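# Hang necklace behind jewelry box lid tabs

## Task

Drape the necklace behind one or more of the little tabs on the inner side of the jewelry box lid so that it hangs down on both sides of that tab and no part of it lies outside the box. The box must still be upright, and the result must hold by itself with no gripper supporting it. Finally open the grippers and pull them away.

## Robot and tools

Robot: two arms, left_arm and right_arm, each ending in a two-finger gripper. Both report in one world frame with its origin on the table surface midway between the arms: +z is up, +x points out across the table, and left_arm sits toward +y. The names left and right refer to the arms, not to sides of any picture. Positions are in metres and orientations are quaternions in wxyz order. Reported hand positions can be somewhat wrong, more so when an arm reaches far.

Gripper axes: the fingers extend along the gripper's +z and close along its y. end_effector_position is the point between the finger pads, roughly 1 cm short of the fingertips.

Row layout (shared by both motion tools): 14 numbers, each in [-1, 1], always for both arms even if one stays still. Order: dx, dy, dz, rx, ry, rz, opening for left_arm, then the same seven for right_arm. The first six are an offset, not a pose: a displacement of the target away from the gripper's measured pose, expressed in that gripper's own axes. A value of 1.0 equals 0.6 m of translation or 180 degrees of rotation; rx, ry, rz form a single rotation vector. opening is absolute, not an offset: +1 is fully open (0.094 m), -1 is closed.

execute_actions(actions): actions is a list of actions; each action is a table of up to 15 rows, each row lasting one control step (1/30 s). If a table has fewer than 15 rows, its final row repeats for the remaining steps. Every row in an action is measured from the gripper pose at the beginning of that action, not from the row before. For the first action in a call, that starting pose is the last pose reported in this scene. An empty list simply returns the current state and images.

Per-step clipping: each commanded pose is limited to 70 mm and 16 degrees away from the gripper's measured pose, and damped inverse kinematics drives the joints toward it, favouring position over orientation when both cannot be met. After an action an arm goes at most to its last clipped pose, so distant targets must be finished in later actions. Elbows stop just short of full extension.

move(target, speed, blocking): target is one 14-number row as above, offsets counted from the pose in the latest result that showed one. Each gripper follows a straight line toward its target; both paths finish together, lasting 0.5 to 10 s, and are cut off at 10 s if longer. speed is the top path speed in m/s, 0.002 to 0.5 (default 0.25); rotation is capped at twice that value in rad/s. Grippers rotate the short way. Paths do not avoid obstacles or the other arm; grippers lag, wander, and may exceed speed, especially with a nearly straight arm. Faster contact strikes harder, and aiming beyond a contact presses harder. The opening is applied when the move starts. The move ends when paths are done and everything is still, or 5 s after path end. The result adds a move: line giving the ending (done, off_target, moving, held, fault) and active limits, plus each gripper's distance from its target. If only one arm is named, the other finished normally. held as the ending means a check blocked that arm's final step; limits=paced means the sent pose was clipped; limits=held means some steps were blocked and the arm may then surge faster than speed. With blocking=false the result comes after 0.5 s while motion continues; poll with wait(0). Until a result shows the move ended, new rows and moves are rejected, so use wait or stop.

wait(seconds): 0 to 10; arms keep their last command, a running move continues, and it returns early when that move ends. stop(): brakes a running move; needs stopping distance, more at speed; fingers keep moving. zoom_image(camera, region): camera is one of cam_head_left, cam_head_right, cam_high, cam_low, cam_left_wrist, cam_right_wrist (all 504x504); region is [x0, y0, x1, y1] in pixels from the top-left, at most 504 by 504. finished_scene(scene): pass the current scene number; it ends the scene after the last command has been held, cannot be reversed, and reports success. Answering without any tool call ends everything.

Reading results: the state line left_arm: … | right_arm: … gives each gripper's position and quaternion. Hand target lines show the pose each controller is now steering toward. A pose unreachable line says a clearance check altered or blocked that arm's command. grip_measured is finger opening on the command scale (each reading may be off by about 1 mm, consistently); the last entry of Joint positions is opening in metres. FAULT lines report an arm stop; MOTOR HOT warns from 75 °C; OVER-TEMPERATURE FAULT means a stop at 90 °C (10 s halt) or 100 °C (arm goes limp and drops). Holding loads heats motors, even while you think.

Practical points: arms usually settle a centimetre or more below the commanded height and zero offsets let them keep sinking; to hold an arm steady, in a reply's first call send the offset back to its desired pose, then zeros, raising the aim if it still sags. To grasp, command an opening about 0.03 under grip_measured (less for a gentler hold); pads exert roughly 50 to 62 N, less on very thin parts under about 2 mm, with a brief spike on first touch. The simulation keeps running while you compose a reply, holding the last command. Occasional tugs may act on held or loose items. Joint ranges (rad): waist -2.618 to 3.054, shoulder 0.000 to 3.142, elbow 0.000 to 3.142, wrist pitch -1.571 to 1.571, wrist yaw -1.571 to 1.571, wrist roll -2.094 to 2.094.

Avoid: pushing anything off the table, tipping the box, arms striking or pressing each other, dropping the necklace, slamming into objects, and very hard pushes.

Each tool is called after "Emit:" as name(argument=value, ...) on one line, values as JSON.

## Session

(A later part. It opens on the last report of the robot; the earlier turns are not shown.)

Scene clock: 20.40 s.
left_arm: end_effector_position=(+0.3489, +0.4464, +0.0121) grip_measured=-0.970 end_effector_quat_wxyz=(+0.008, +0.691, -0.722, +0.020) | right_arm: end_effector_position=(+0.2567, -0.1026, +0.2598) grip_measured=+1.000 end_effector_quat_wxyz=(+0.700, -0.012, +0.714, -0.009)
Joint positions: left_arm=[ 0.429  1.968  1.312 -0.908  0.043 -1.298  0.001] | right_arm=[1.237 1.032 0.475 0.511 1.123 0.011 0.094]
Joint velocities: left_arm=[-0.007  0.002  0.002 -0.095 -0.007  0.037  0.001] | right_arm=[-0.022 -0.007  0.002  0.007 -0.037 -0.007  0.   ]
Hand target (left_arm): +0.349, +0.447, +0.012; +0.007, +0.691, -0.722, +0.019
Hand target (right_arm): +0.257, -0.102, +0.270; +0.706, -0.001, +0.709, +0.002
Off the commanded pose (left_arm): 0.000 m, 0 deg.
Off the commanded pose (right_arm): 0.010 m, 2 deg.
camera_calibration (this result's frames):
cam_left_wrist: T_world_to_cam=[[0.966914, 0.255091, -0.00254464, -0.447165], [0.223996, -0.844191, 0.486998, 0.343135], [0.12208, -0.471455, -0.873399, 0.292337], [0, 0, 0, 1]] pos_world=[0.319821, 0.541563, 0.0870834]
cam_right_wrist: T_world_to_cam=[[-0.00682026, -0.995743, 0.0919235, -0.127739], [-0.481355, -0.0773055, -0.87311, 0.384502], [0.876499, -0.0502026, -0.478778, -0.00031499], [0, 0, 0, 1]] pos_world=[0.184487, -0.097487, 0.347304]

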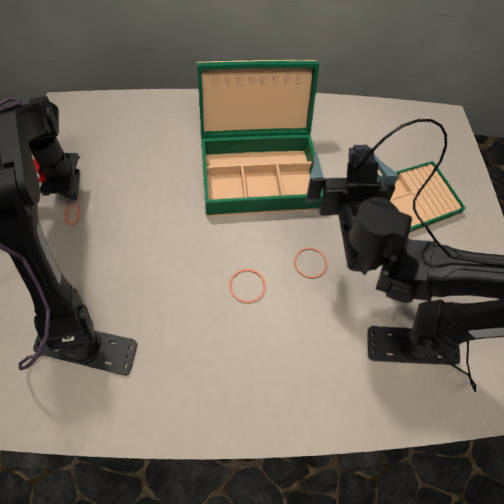

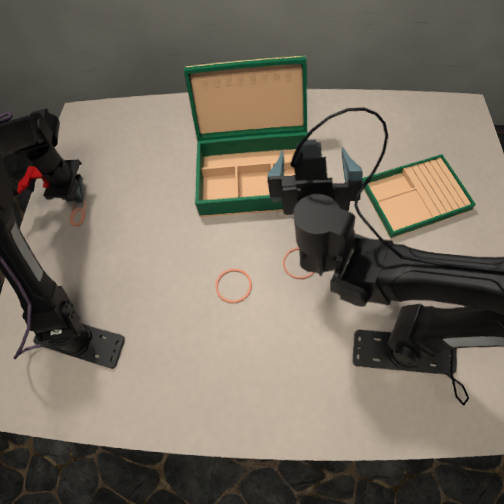

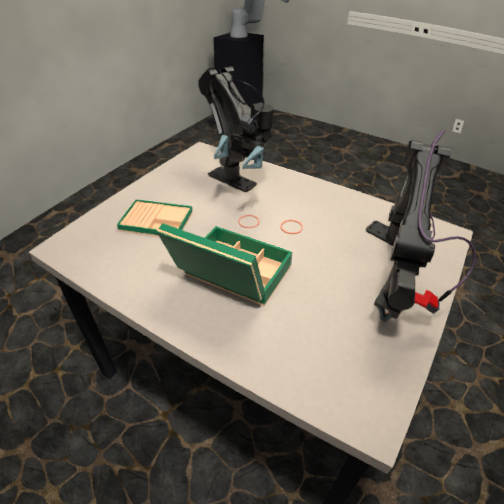

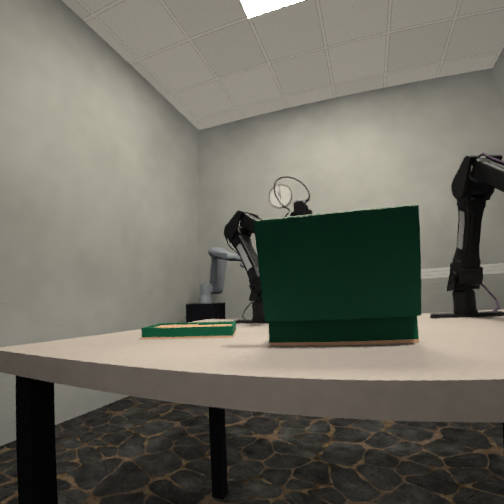

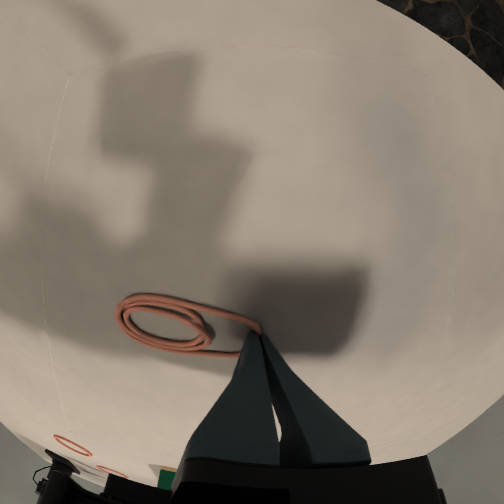

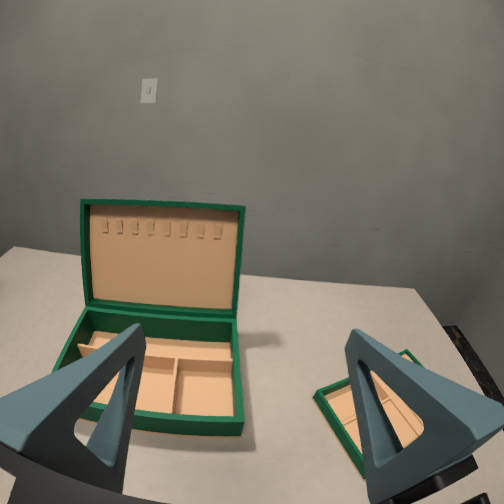

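Emit:
move(target=[0.33,-0.03,-0.47,0.36,0,0,-1, -0.017,0,0,0,-0.005,0.01,1], speed=0.12)

Scene clock: 26.07 s.
left_arm: end_effector_position=(+0.3524, +0.2581, +0.2818) grip_measured=-0.979 end_effector_quat_wxyz=(-0.347, +0.594, -0.616, +0.384) | right_arm: end_effector_position=(+0.2567, -0.1026, +0.2598) grip_measured=+1.000 end_effector_quat_wxyz=(+0.700, -0.012, +0.714, -0.009)
Joint positions: left_arm=[-0.297  1.137  1.063 -0.448 -0.375 -1.811  0.001] | right_arm=[1.237 1.032 0.475 0.511 1.123 0.011 0.094]
Joint velocities: left_arm=[ 0.002  0.002  0.022  0.007  0.007 -0.066 -0.001] | right_arm=[-0.007 -0.002  0.012  0.037  0.007  0.022  0.   ]
Hand target (left_arm): +0.351, +0.258, +0.303; -0.359, +0.587, -0.600, +0.407
Hand target (right_arm): +0.257, -0.102, +0.270; +0.706, -0.001, +0.709, +0.002
Off the commanded pose (left_arm): 0.020 m, 4 deg.
Off the commanded pose (right_arm): 0.010 m, 2 deg.
move: off_target (left_arm)
camera_calibration (this result's frames):
cam_left_wrist: T_world_to_cam=[[0.468179, 0.296344, 0.832459, -0.472075], [-0.317618, -0.822685, 0.471495, 0.241699], [0.824577, -0.485148, -0.29104, 0.0304763], [0, 0, 0, 1]] pos_world=[0.272654, 0.353525, 0.287893]
cam_right_wrist: T_world_to_cam=[[-0.00682026, -0.995743, 0.0919235, -0.127739], [-0.481355, -0.0773055, -0.87311, 0.384502], [0.876499, -0.0502026, -0.478778, -0.00031499], [0, 0, 0, 1]] pos_world=[0.184487, -0.097487, 0.347304]

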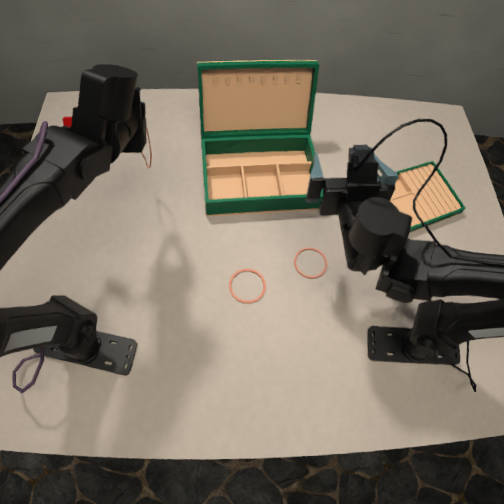

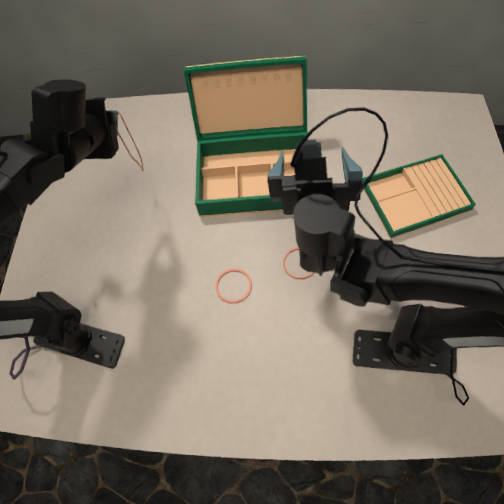

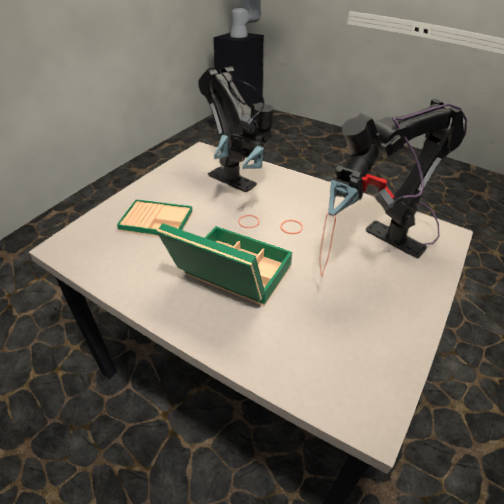

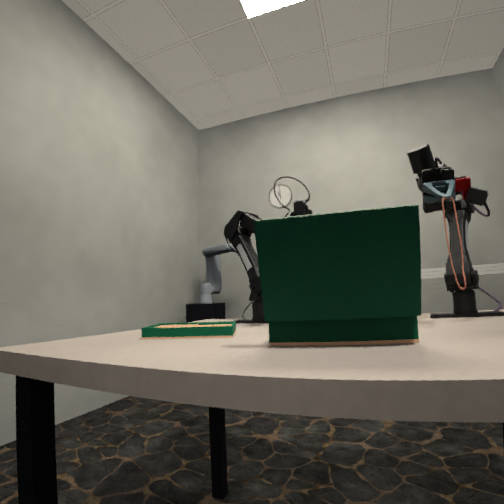

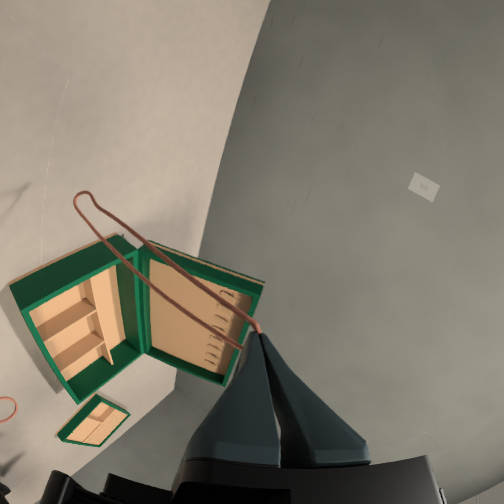

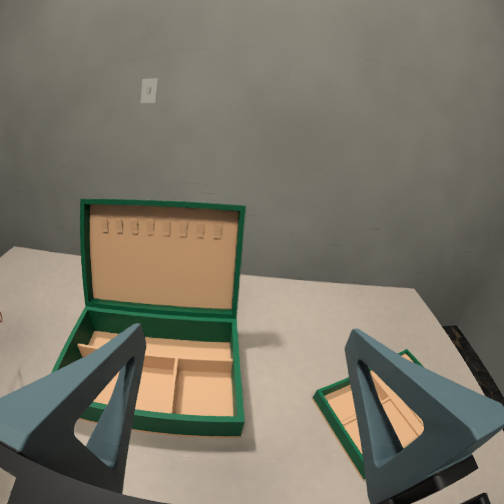

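Emit:
move(target=[0.249,-0.077,0.107,0.06,-0.02,0,-1, -0.017,0,0,0,-0.005,0.01,1], speed=0.1)

Emit:
move(target=[0,0.06,0.075,0.015,0,0,-1, -0.017,0,0,0,-0.005,0.01,1], speed=0.05)

Scene clock: 29.10 s.
left_arm: end_effector_position=(+0.4195, +0.1095, +0.2692) grip_measured=-0.979 end_effector_quat_wxyz=(-0.413, +0.572, -0.586, +0.399) | right_arm: end_effector_position=(+0.2567, -0.1026, +0.2598) grip_measured=+1.000 end_effector_quat_wxyz=(+0.700, -0.012, +0.714, -0.009)
Joint positions: left_arm=[-0.616  1.683  1.371 -0.177 -0.758 -1.892  0.001] | right_arm=[1.237 1.032 0.475 0.511 1.123 0.011 0.094]
Joint velocities: left_arm=[-0.002  0.002 -0.007  0.051 -0.037  0.022 -0.   ] | right_arm=[-0.007 -0.012  0.007 -0.051 -0.022  0.022  0.   ]
Hand target (left_arm): +0.421, +0.105, +0.294; -0.419, +0.570, -0.567, +0.422
Hand target (right_arm): +0.257, -0.102, +0.270; +0.706, -0.001, +0.709, +0.002
Off the commanded pose (left_arm): 0.028 m, 4 deg.
Off the commanded pose (right_arm): 0.010 m, 2 deg.
move: off_target (left_arm)
camera_calibration (this result's frames):
cam_left_wrist: T_world_to_cam=[[0.334999, 0.271155, 0.902359, -0.409106], [-0.334182, -0.861242, 0.382863, 0.181784], [0.880965, -0.42981, -0.1979, -0.155352], [0, 0, 0, 1]] pos_world=[0.334658, 0.200719, 0.268818]
cam_right_wrist: T_world_to_cam=[[-0.00682026, -0.995743, 0.0919235, -0.127739], [-0.481355, -0.0773055, -0.87311, 0.384502], [0.876499, -0.0502026, -0.478778, -0.00031499], [0, 0, 0, 1]] pos_world=[0.184487, -0.097487, 0.347304]

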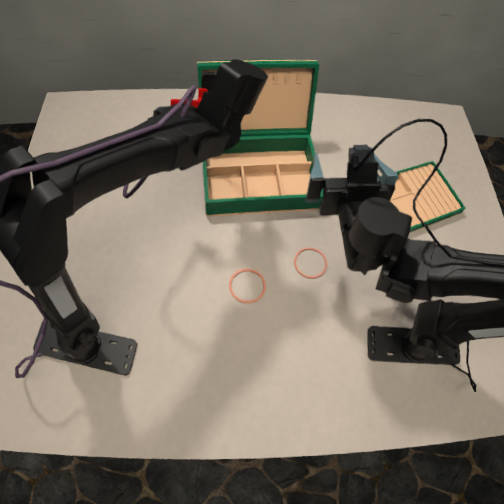

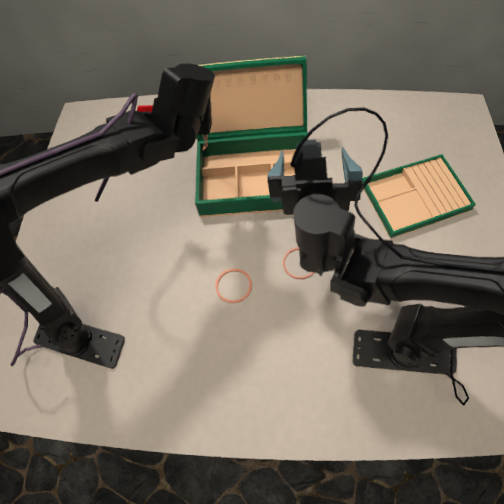

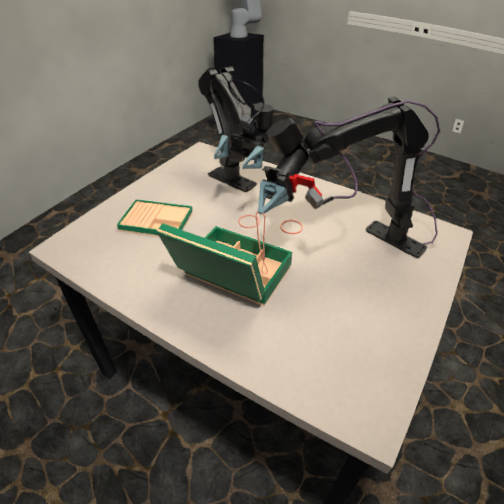

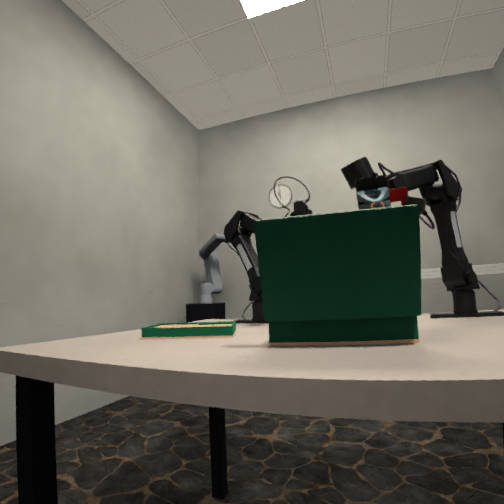

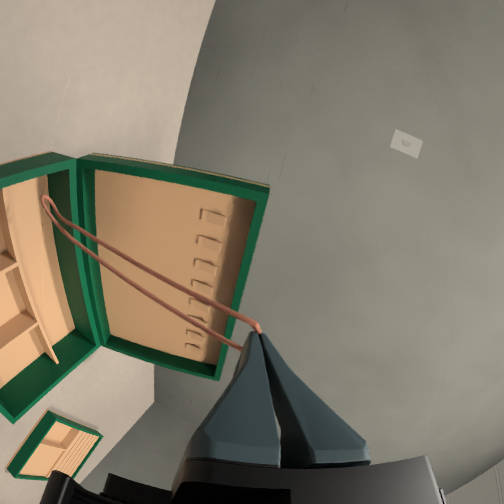

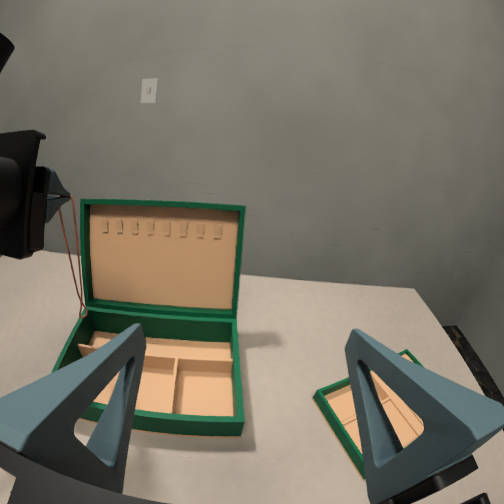

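Scene clock: 30.77 s.
left_arm: end_effector_position=(+0.4471, +0.1058, +0.2181) grip_measured=-0.979 end_effector_quat_wxyz=(-0.420, +0.563, -0.580, +0.413) | right_arm: end_effector_position=(+0.2567, -0.1026, +0.2598) grip_measured=+1.000 end_effector_quat_wxyz=(+0.700, -0.012, +0.714, -0.009)
Joint positions: left_arm=[-0.571  1.79   1.249  0.121 -0.718 -1.834  0.001] | right_arm=[1.237 1.032 0.475 0.511 1.123 0.011 0.094]
Joint velocities: left_arm=[ 0.007  0.002 -0.002 -0.007 -0.066 -0.037 -0.001] | right_arm=[ 0.002 -0.017 -0.012 -0.095  0.022 -0.022  0.   ]
Hand target (left_arm): +0.450, +0.111, +0.220; -0.426, +0.562, -0.577, +0.412
Hand target (right_arm): +0.257, -0.102, +0.270; +0.706, -0.001, +0.709, +0.002
Off the commanded pose (left_arm): 0.006 m, 1 deg.
Off the commanded pose (right_arm): 0.010 m, 2 deg.
move: done
camera_calibration (this result's frames):
cam_left_wrist: T_world_to_cam=[[0.305134, 0.274297, 0.911951, -0.360303], [-0.355716, -0.855477, 0.376331, 0.217785], [0.88338, -0.439227, -0.163463, -0.198962], [0, 0, 0, 1]] pos_world=[0.363169, 0.197751, 0.214097]
cam_right_wrist: T_world_to_cam=[[-0.00682026, -0.995743, 0.0919235, -0.127739], [-0.481355, -0.0773055, -0.87311, 0.384502], [0.876499, -0.0502026, -0.478778, -0.00031499], [0, 0, 0, 1]] pos_world=[0.184487, -0.097487, 0.347304]

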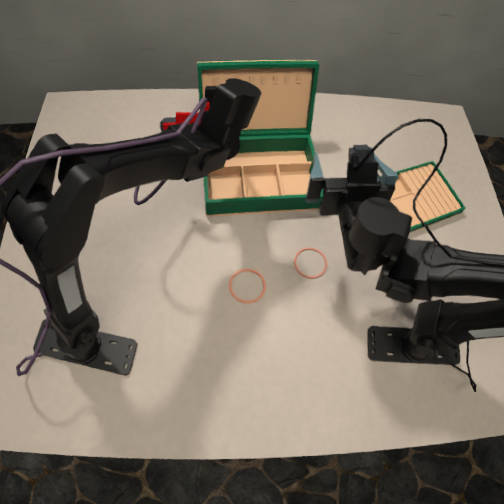

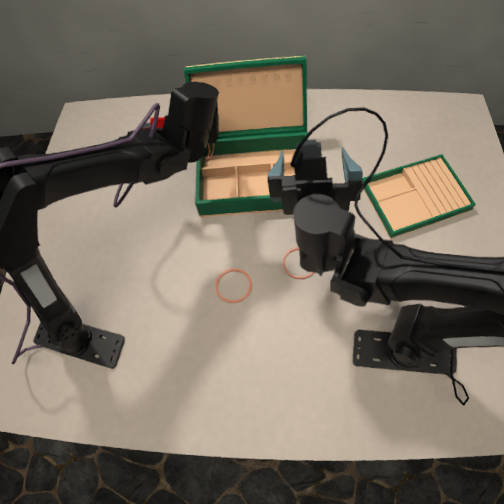

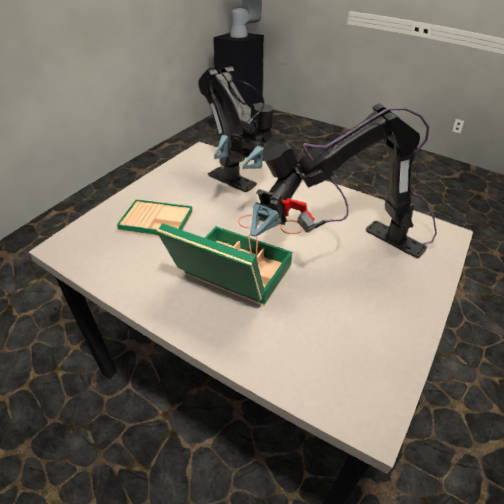

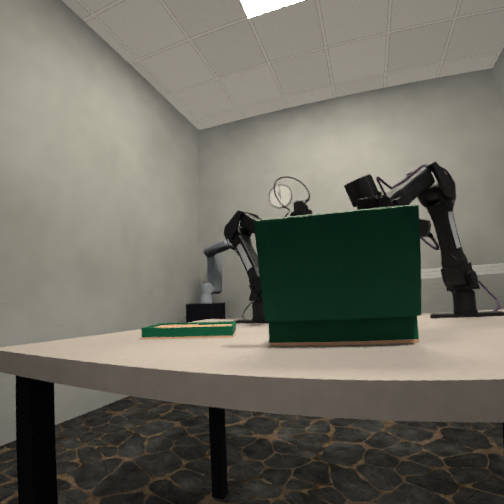

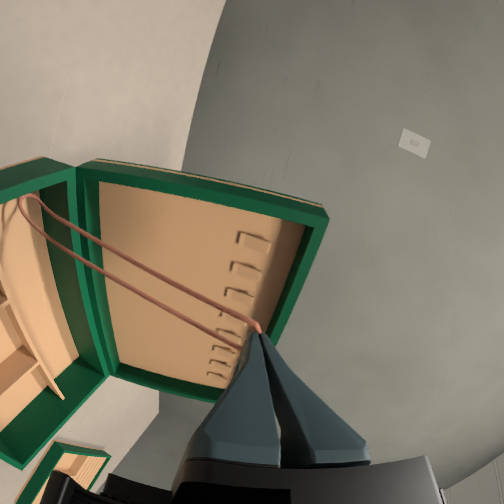

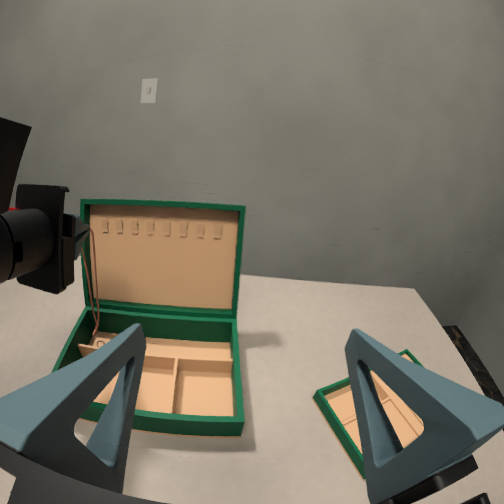

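Emit:
move(target=[0.013,-0.047,0.1,0.01,0,0,-1, -0.017,0,0,0,-0.005,0.01,1], speed=0.04)

Emit:
zoom_image(camera="cam_left_wrist", region=[150, 220, 350, 420])

Scene clock: 33.10 s.
left_arm: end_effector_position=(+0.5031, +0.0969, +0.2016) grip_measured=-0.979 end_effector_quat_wxyz=(-0.420, +0.560, -0.589, +0.404) | right_arm: end_effector_position=(+0.2567, -0.1026, +0.2598) grip_measured=+1.000 end_effector_quat_wxyz=(+0.700, -0.012, +0.714, -0.009)
Joint positions: left_arm=[-0.493  1.98   1.444  0.124 -0.643 -1.783  0.001] | right_arm=[1.237 1.032 0.475 0.511 1.123 0.011 0.094]
Joint velocities: left_arm=[ 0.027 -0.002  0.017  0.007  0.037 -0.037 -0.   ] | right_arm=[-0.012 -0.017 -0.002  0.022 -0.037 -0.051  0.   ]
Hand target (left_arm): +0.511, +0.098, +0.226; -0.429, +0.556, -0.573, +0.422
Hand target (right_arm): +0.257, -0.102, +0.270; +0.706, -0.001, +0.709, +0.002
Off the commanded pose (left_arm): 0.026 m, 3 deg.
Off the commanded pose (right_arm): 0.010 m, 2 deg.
move: off_target (left_arm)
camera_calibration (this result's frames):
cam_left_wrist: T_world_to_cam=[[0.320593, 0.252407, 0.912968, -0.365835], [-0.356997, -0.86057, 0.363281, 0.240105], [0.877367, -0.442392, -0.185785, -0.247205], [0, 0, 0, 1]] pos_world=[0.419891, 0.189604, 0.200844]
cam_right_wrist: T_world_to_cam=[[-0.00682026, -0.995743, 0.0919235, -0.127739], [-0.481355, -0.0773055, -0.87311, 0.384502], [0.876499, -0.0502026, -0.478778, -0.00031499], [0, 0, 0, 1]] pos_world=[0.184487, -0.097487, 0.347304]

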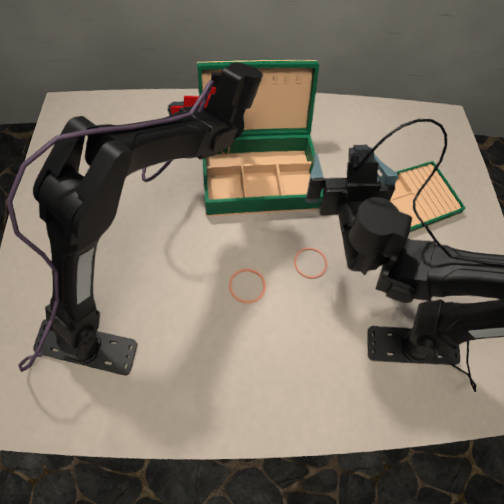

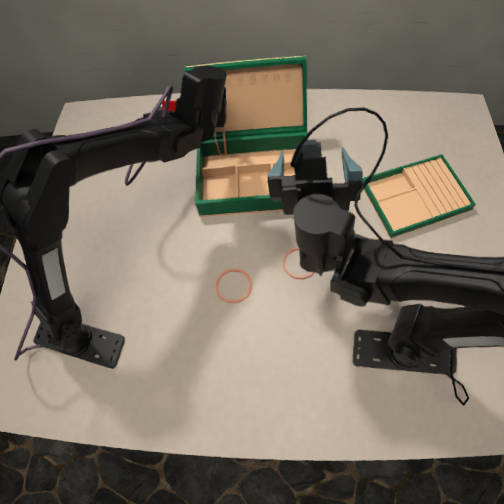

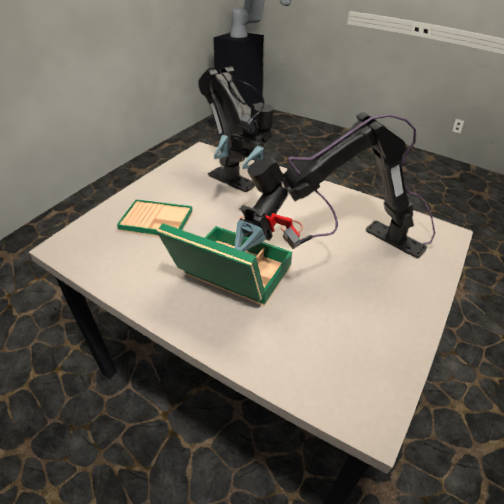

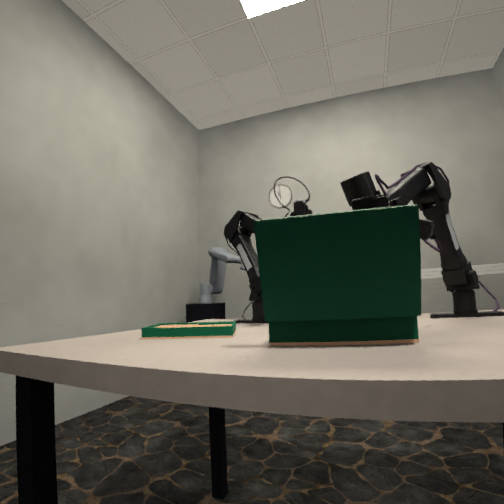

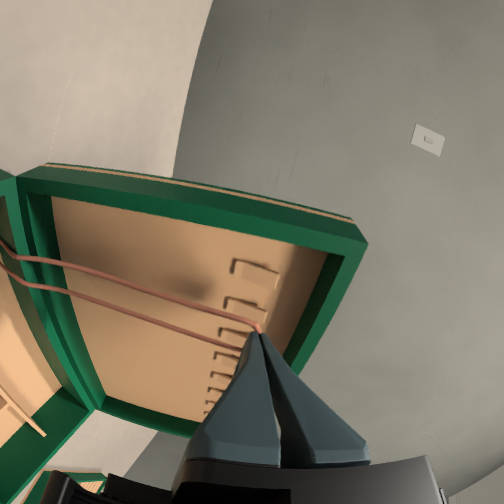

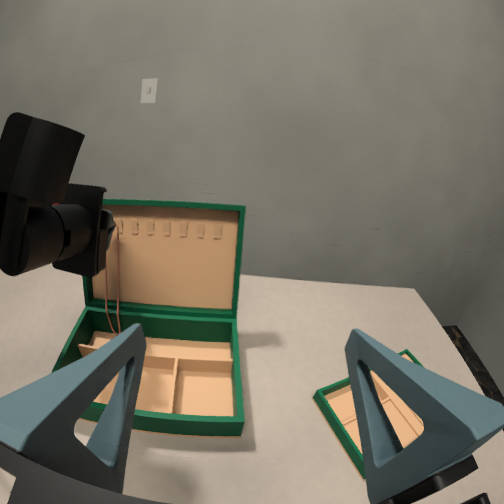

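Region (150, 220, 350, 420) of cam_left_wrist's 504x504 image, scaled by 2.520, with more detail than that image has.

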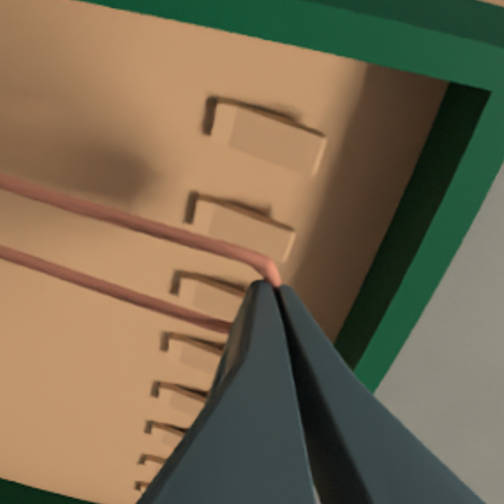

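Emit:
move(target=[0,-0.068,0.023,0.012,0,-0.012,-1, 0.05,0,0.22,-0.25,0,0,-0.2], speed=0.12)

Emit:
zoom_image(camera="cam_left_wrist", region=[150, 220, 350, 420])

Scene clock: 39.33 s.
left_arm: end_effector_position=(+0.5215, +0.0918, +0.2144) grip_measured=-0.979 end_effector_quat_wxyz=(-0.416, +0.561, -0.586, +0.410) | right_arm: end_effector_position=(+0.3799, -0.0999, +0.2145) grip_measured=-0.199 end_effector_quat_wxyz=(+0.624, -0.275, +0.682, +0.265)
Joint positions: left_arm=[-0.474  2.029  1.56   0.07  -0.62  -1.782  0.001] | right_arm=[ 0.313  1.447  0.594  0.757 -0.578 -0.035  0.038]
Joint velocities: left_arm=[-0.007 -0.007 -0.002 -0.081 -0.022 -0.051 -0.001] | right_arm=[ 0.017 -0.002 -0.012  0.007 -0.081 -0.022 -0.   ]
Hand target (left_arm): +0.528, +0.095, +0.236; -0.423, +0.562, -0.571, +0.423
Hand target (right_arm): +0.386, -0.100, +0.229; +0.640, -0.282, +0.665, +0.261
Off the commanded pose (left_arm): 0.023 m, 2 deg.
Off the commanded pose (right_arm): 0.015 m, 3 deg.
move: off_target (left_arm, right_arm)
camera_calibration (this result's frames):
cam_left_wrist: T_world_to_cam=[[0.316616, 0.265712, 0.910578, -0.380724], [-0.360603, -0.854173, 0.374638, 0.23646], [0.877337, -0.446974, -0.174628, -0.265151], [0, 0, 0, 1]] pos_world=[0.438438, 0.184625, 0.211789]
cam_right_wrist: T_world_to_cam=[[0.69867, -0.71404, 0.04479, -0.349724], [-0.354777, -0.400145, -0.844995, 0.318048], [0.621283, 0.574483, -0.532894, 0.0411037], [0, 0, 0, 1]] pos_world=[0.331641, -0.146065, 0.306317]

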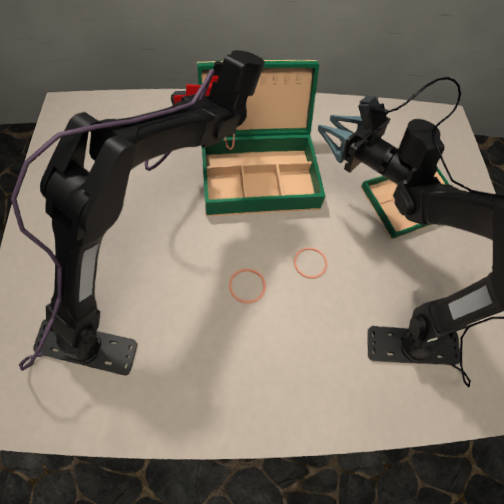

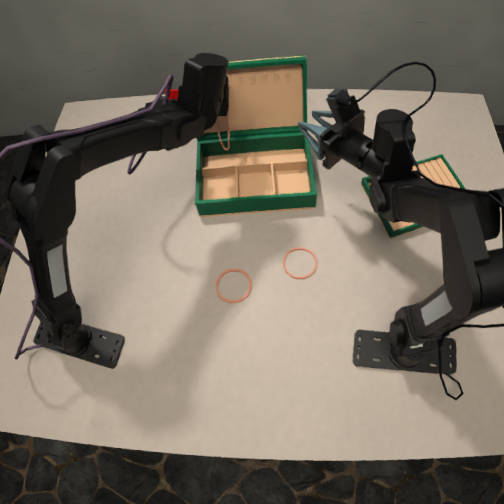

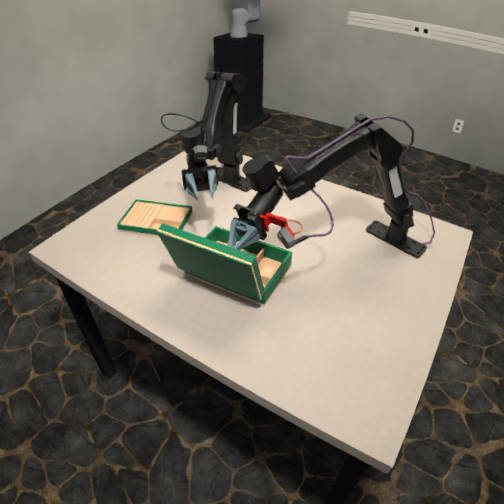

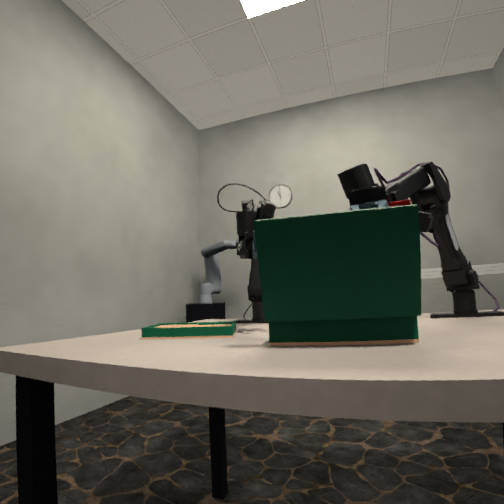

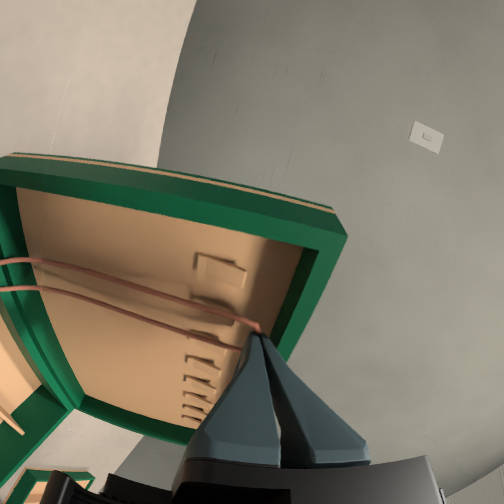

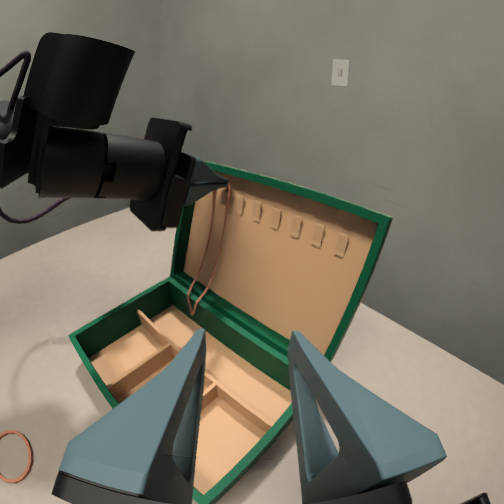

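Region (150, 220, 350, 420) of cam_left_wrist's 504x504 image, scaled by 2.520, with more detail than that image has.

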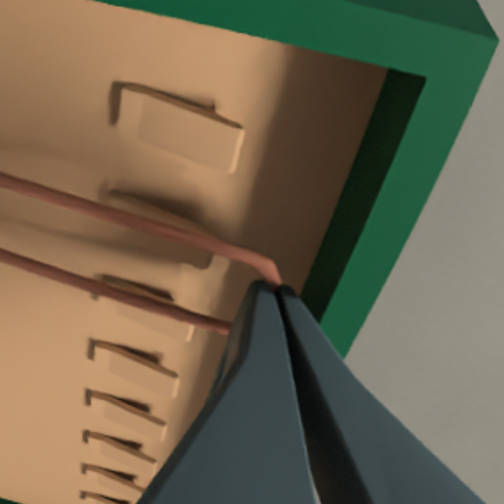

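Emit:
execute_actions(actions=[[[-0.008,-0.038,0.004,0.01,0,-0.008,-1,-0.024,0,0.005,0,-0.014,0,-0.2],[-0.01,-0.038,0.006,0.01,0,-0.008,-1,-0.024,0,0.005,0,-0.014,0,-0.2],[-0.012,-0.037,0.008,0.01,0,-0.008,-1,-0.024,0,0.005,0,-0.014,0,-0.2],[-0.013,-0.037,0.01,0.01,0,-0.008,-1,-0.024,0,0.005,0,-0.014,0,-0.2],[-0.014,-0.036,0.012,0.01,0,-0.008,-1,-0.024,0,0.005,0,-0.014,0,-0.2],[-0.014,-0.036,0.014,0.01,0,-0.008,-1,-0.024,0,0.005,0,-0.014,0,-0.2],[-0.014,-0.036,0.017,0.01,0,-0.008,-1,-0.024,0,0.005,0,-0.014,0,-0.2]]])

Emit:
wait(seconds=0.5)

Emit:
zoom_image(camera="cam_left_wrist", region=[150, 220, 350, 420])

Emit:
zoom_image(camera="cam_right_wrist", region=[180, 150, 280, 250])

Scene clock: 41.77 s.
left_arm: end_effector_position=(+0.5295, +0.1006, +0.2048) grip_measured=-0.979 end_effector_quat_wxyz=(-0.413, +0.566, -0.588, +0.404) | right_arm: end_effector_position=(+0.3799, -0.0995, +0.2191) grip_measured=-0.199 end_effector_quat_wxyz=(+0.629, -0.271, +0.677, +0.270)
Joint positions: left_arm=[-0.448  2.045  1.56   0.071 -0.598 -1.782  0.001] | right_arm=[ 0.313  1.447  0.594  0.778 -0.581 -0.016  0.038]
Joint velocities: left_arm=[-0.007 -0.002 -0.022 -0.022 -0.007 -0.022 -0.   ] | right_arm=[-0.017 -0.007  0.017  0.051  0.081 -0.007 -0.   ]
Hand target (left_arm): +0.537, +0.100, +0.232; -0.420, +0.562, -0.572, +0.425
Hand target (right_arm): +0.383, -0.097, +0.229; +0.639, -0.269, +0.668, +0.271
Off the commanded pose (left_arm): 0.028 m, 3 deg.
Off the commanded pose (right_arm): 0.010 m, 2 deg.
camera_calibration (this result's frames):
cam_left_wrist: T_world_to_cam=[[0.330393, 0.265728, 0.905665, -0.383156], [-0.349463, -0.856914, 0.378911, 0.243966], [0.876765, -0.441686, -0.190256, -0.267011], [0, 0, 0, 1]] pos_world=[0.445955, 0.192938, 0.203769]
cam_right_wrist: T_world_to_cam=[[0.699316, -0.713839, 0.0373003, -0.348255], [-0.348035, -0.385605, -0.854506, 0.323099], [0.624363, 0.584587, -0.518101, 0.0398808], [0, 0, 0, 1]] pos_world=[0.33109, -0.147323, 0.309742]

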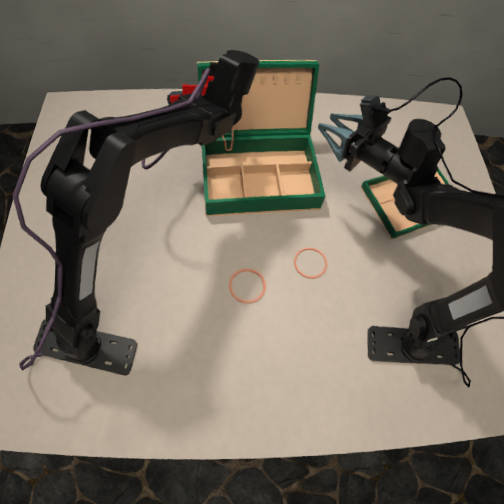

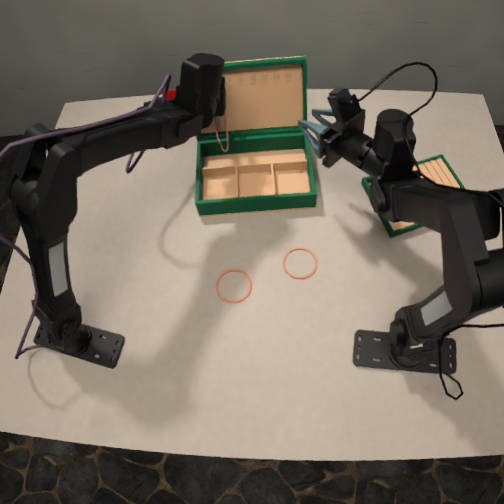

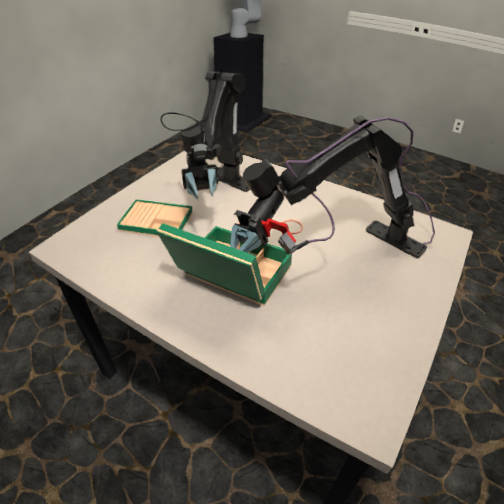

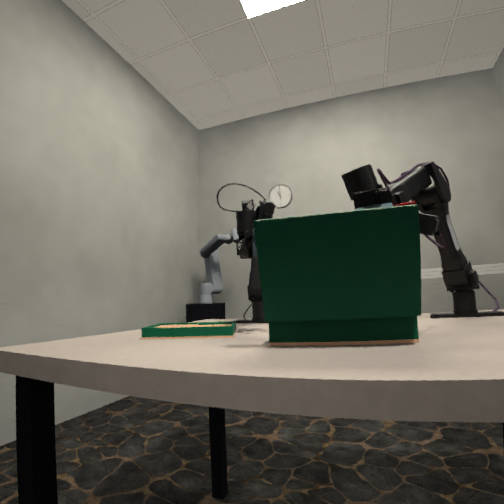

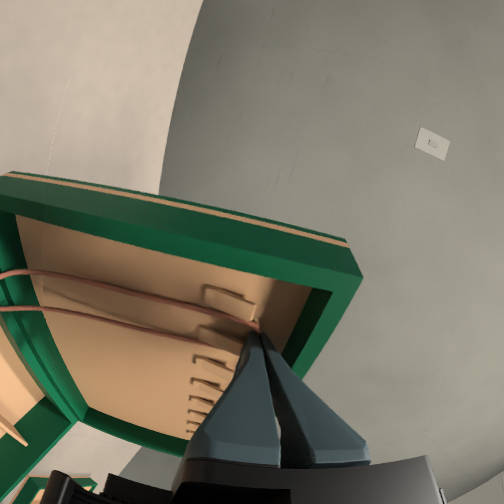

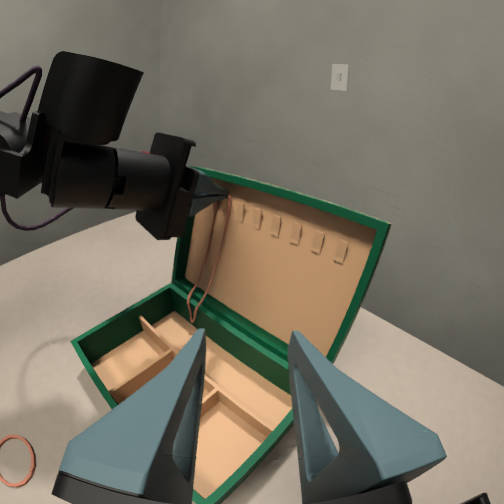

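Scene clock: 42.27 s.
left_arm: end_effector_position=(+0.5295, +0.1005, +0.2048) grip_measured=-0.979 end_effector_quat_wxyz=(-0.413, +0.566, -0.588, +0.404) | right_arm: end_effector_position=(+0.3799, -0.0995, +0.2193) grip_measured=-0.199 end_effector_quat_wxyz=(+0.629, -0.270, +0.677, +0.270)
Joint positions: left_arm=[-0.448  2.045  1.56   0.071 -0.597 -1.782  0.001] | right_arm=[ 0.313  1.447  0.594  0.778 -0.581 -0.015  0.038]
Joint velocities: left_arm=[-0.017  0.012  0.027 -0.007  0.037  0.022  0.   ] | right_arm=[-0.007 -0.022  0.007 -0.081 -0.022  0.066 -0.001]
Hand target (left_arm): +0.537, +0.100, +0.232; -0.420, +0.562, -0.572, +0.425
Hand target (right_arm): +0.383, -0.097, +0.229; +0.639, -0.269, +0.668, +0.271
Off the commanded pose (left_arm): 0.028 m, 3 deg.
Off the commanded pose (right_arm): 0.010 m, 2 deg.
wait: 0.50 s; at rest by 0.17 s
camera_calibration (this result's frames):
cam_left_wrist: T_world_to_cam=[[0.330569, 0.265724, 0.905602, -0.383203], [-0.349727, -0.856746, 0.379048, 0.244008], [0.876593, -0.442015, -0.190283, -0.266908], [0, 0, 0, 1]] pos_world=[0.445981, 0.192901, 0.20375]
cam_right_wrist: T_world_to_cam=[[0.699274, -0.713898, 0.0369517, -0.348181], [-0.347876, -0.384996, -0.854845, 0.323321], [0.624499, 0.584916, -0.517566, 0.0398219], [0, 0, 0, 1]] pos_world=[0.331081, -0.147381, 0.309866]

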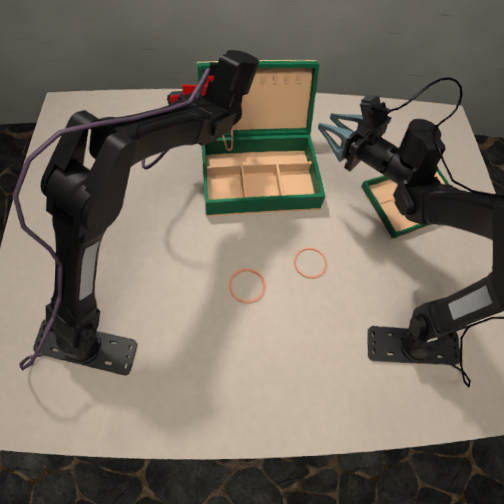

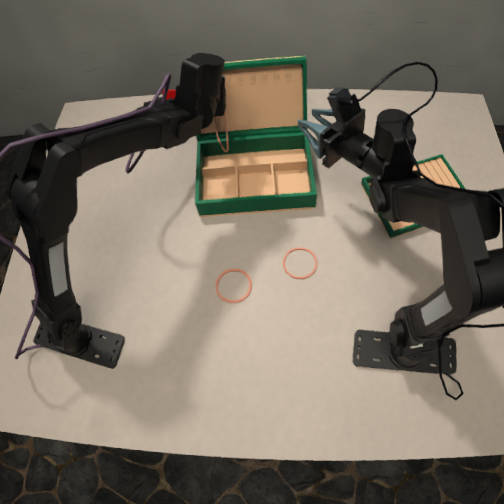

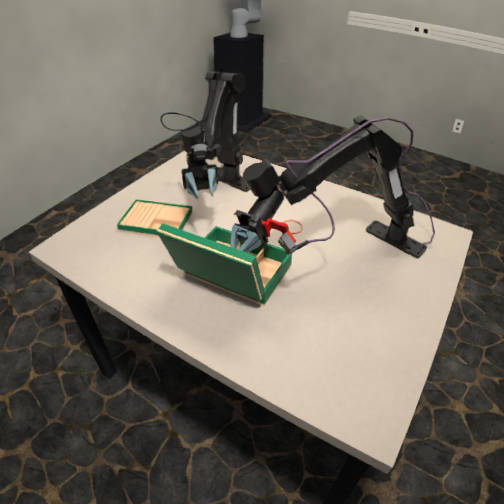

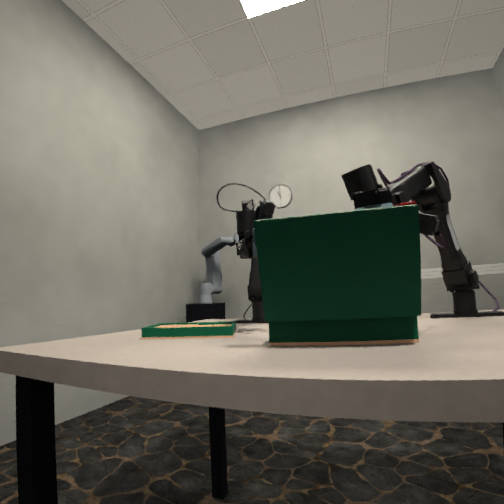

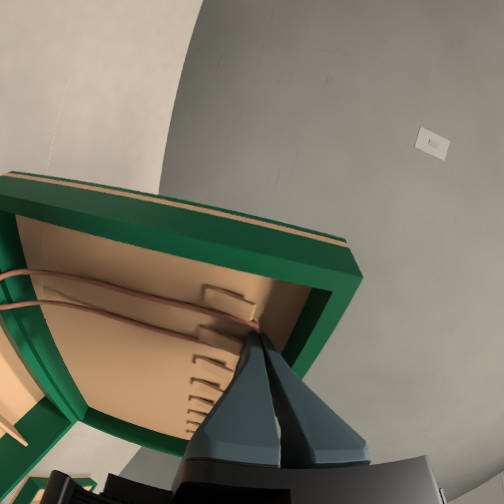

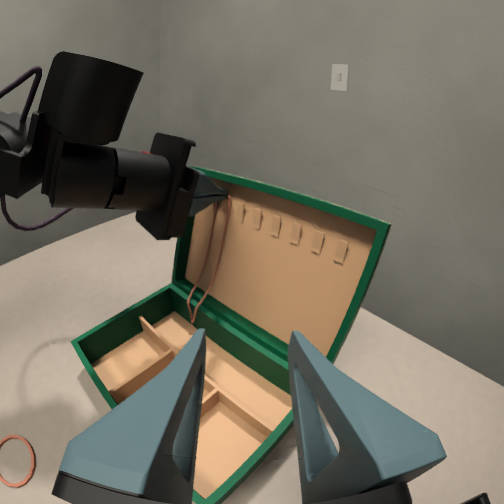

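Region (150, 220, 350, 420) of cam_left_wrist's 504x504 image, scaled by 2.520, with more detail than that image has.

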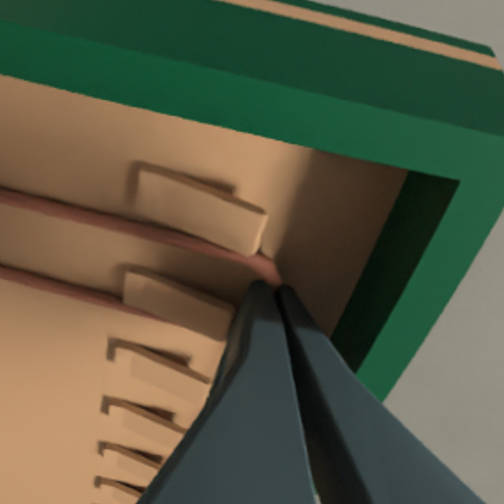

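Region (180, 150, 280, 250) of cam_right_wrist's 504x504 image, scaled by 5.040, with more detail than that image has.

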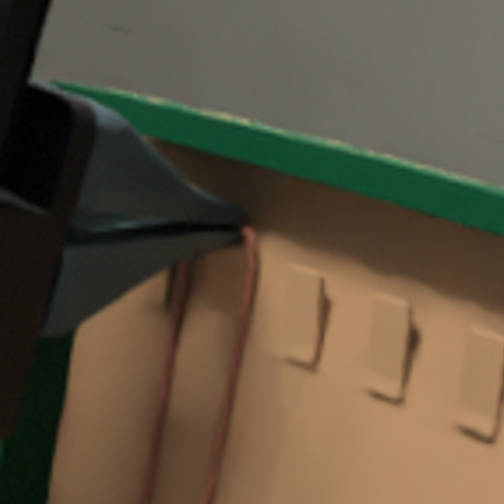

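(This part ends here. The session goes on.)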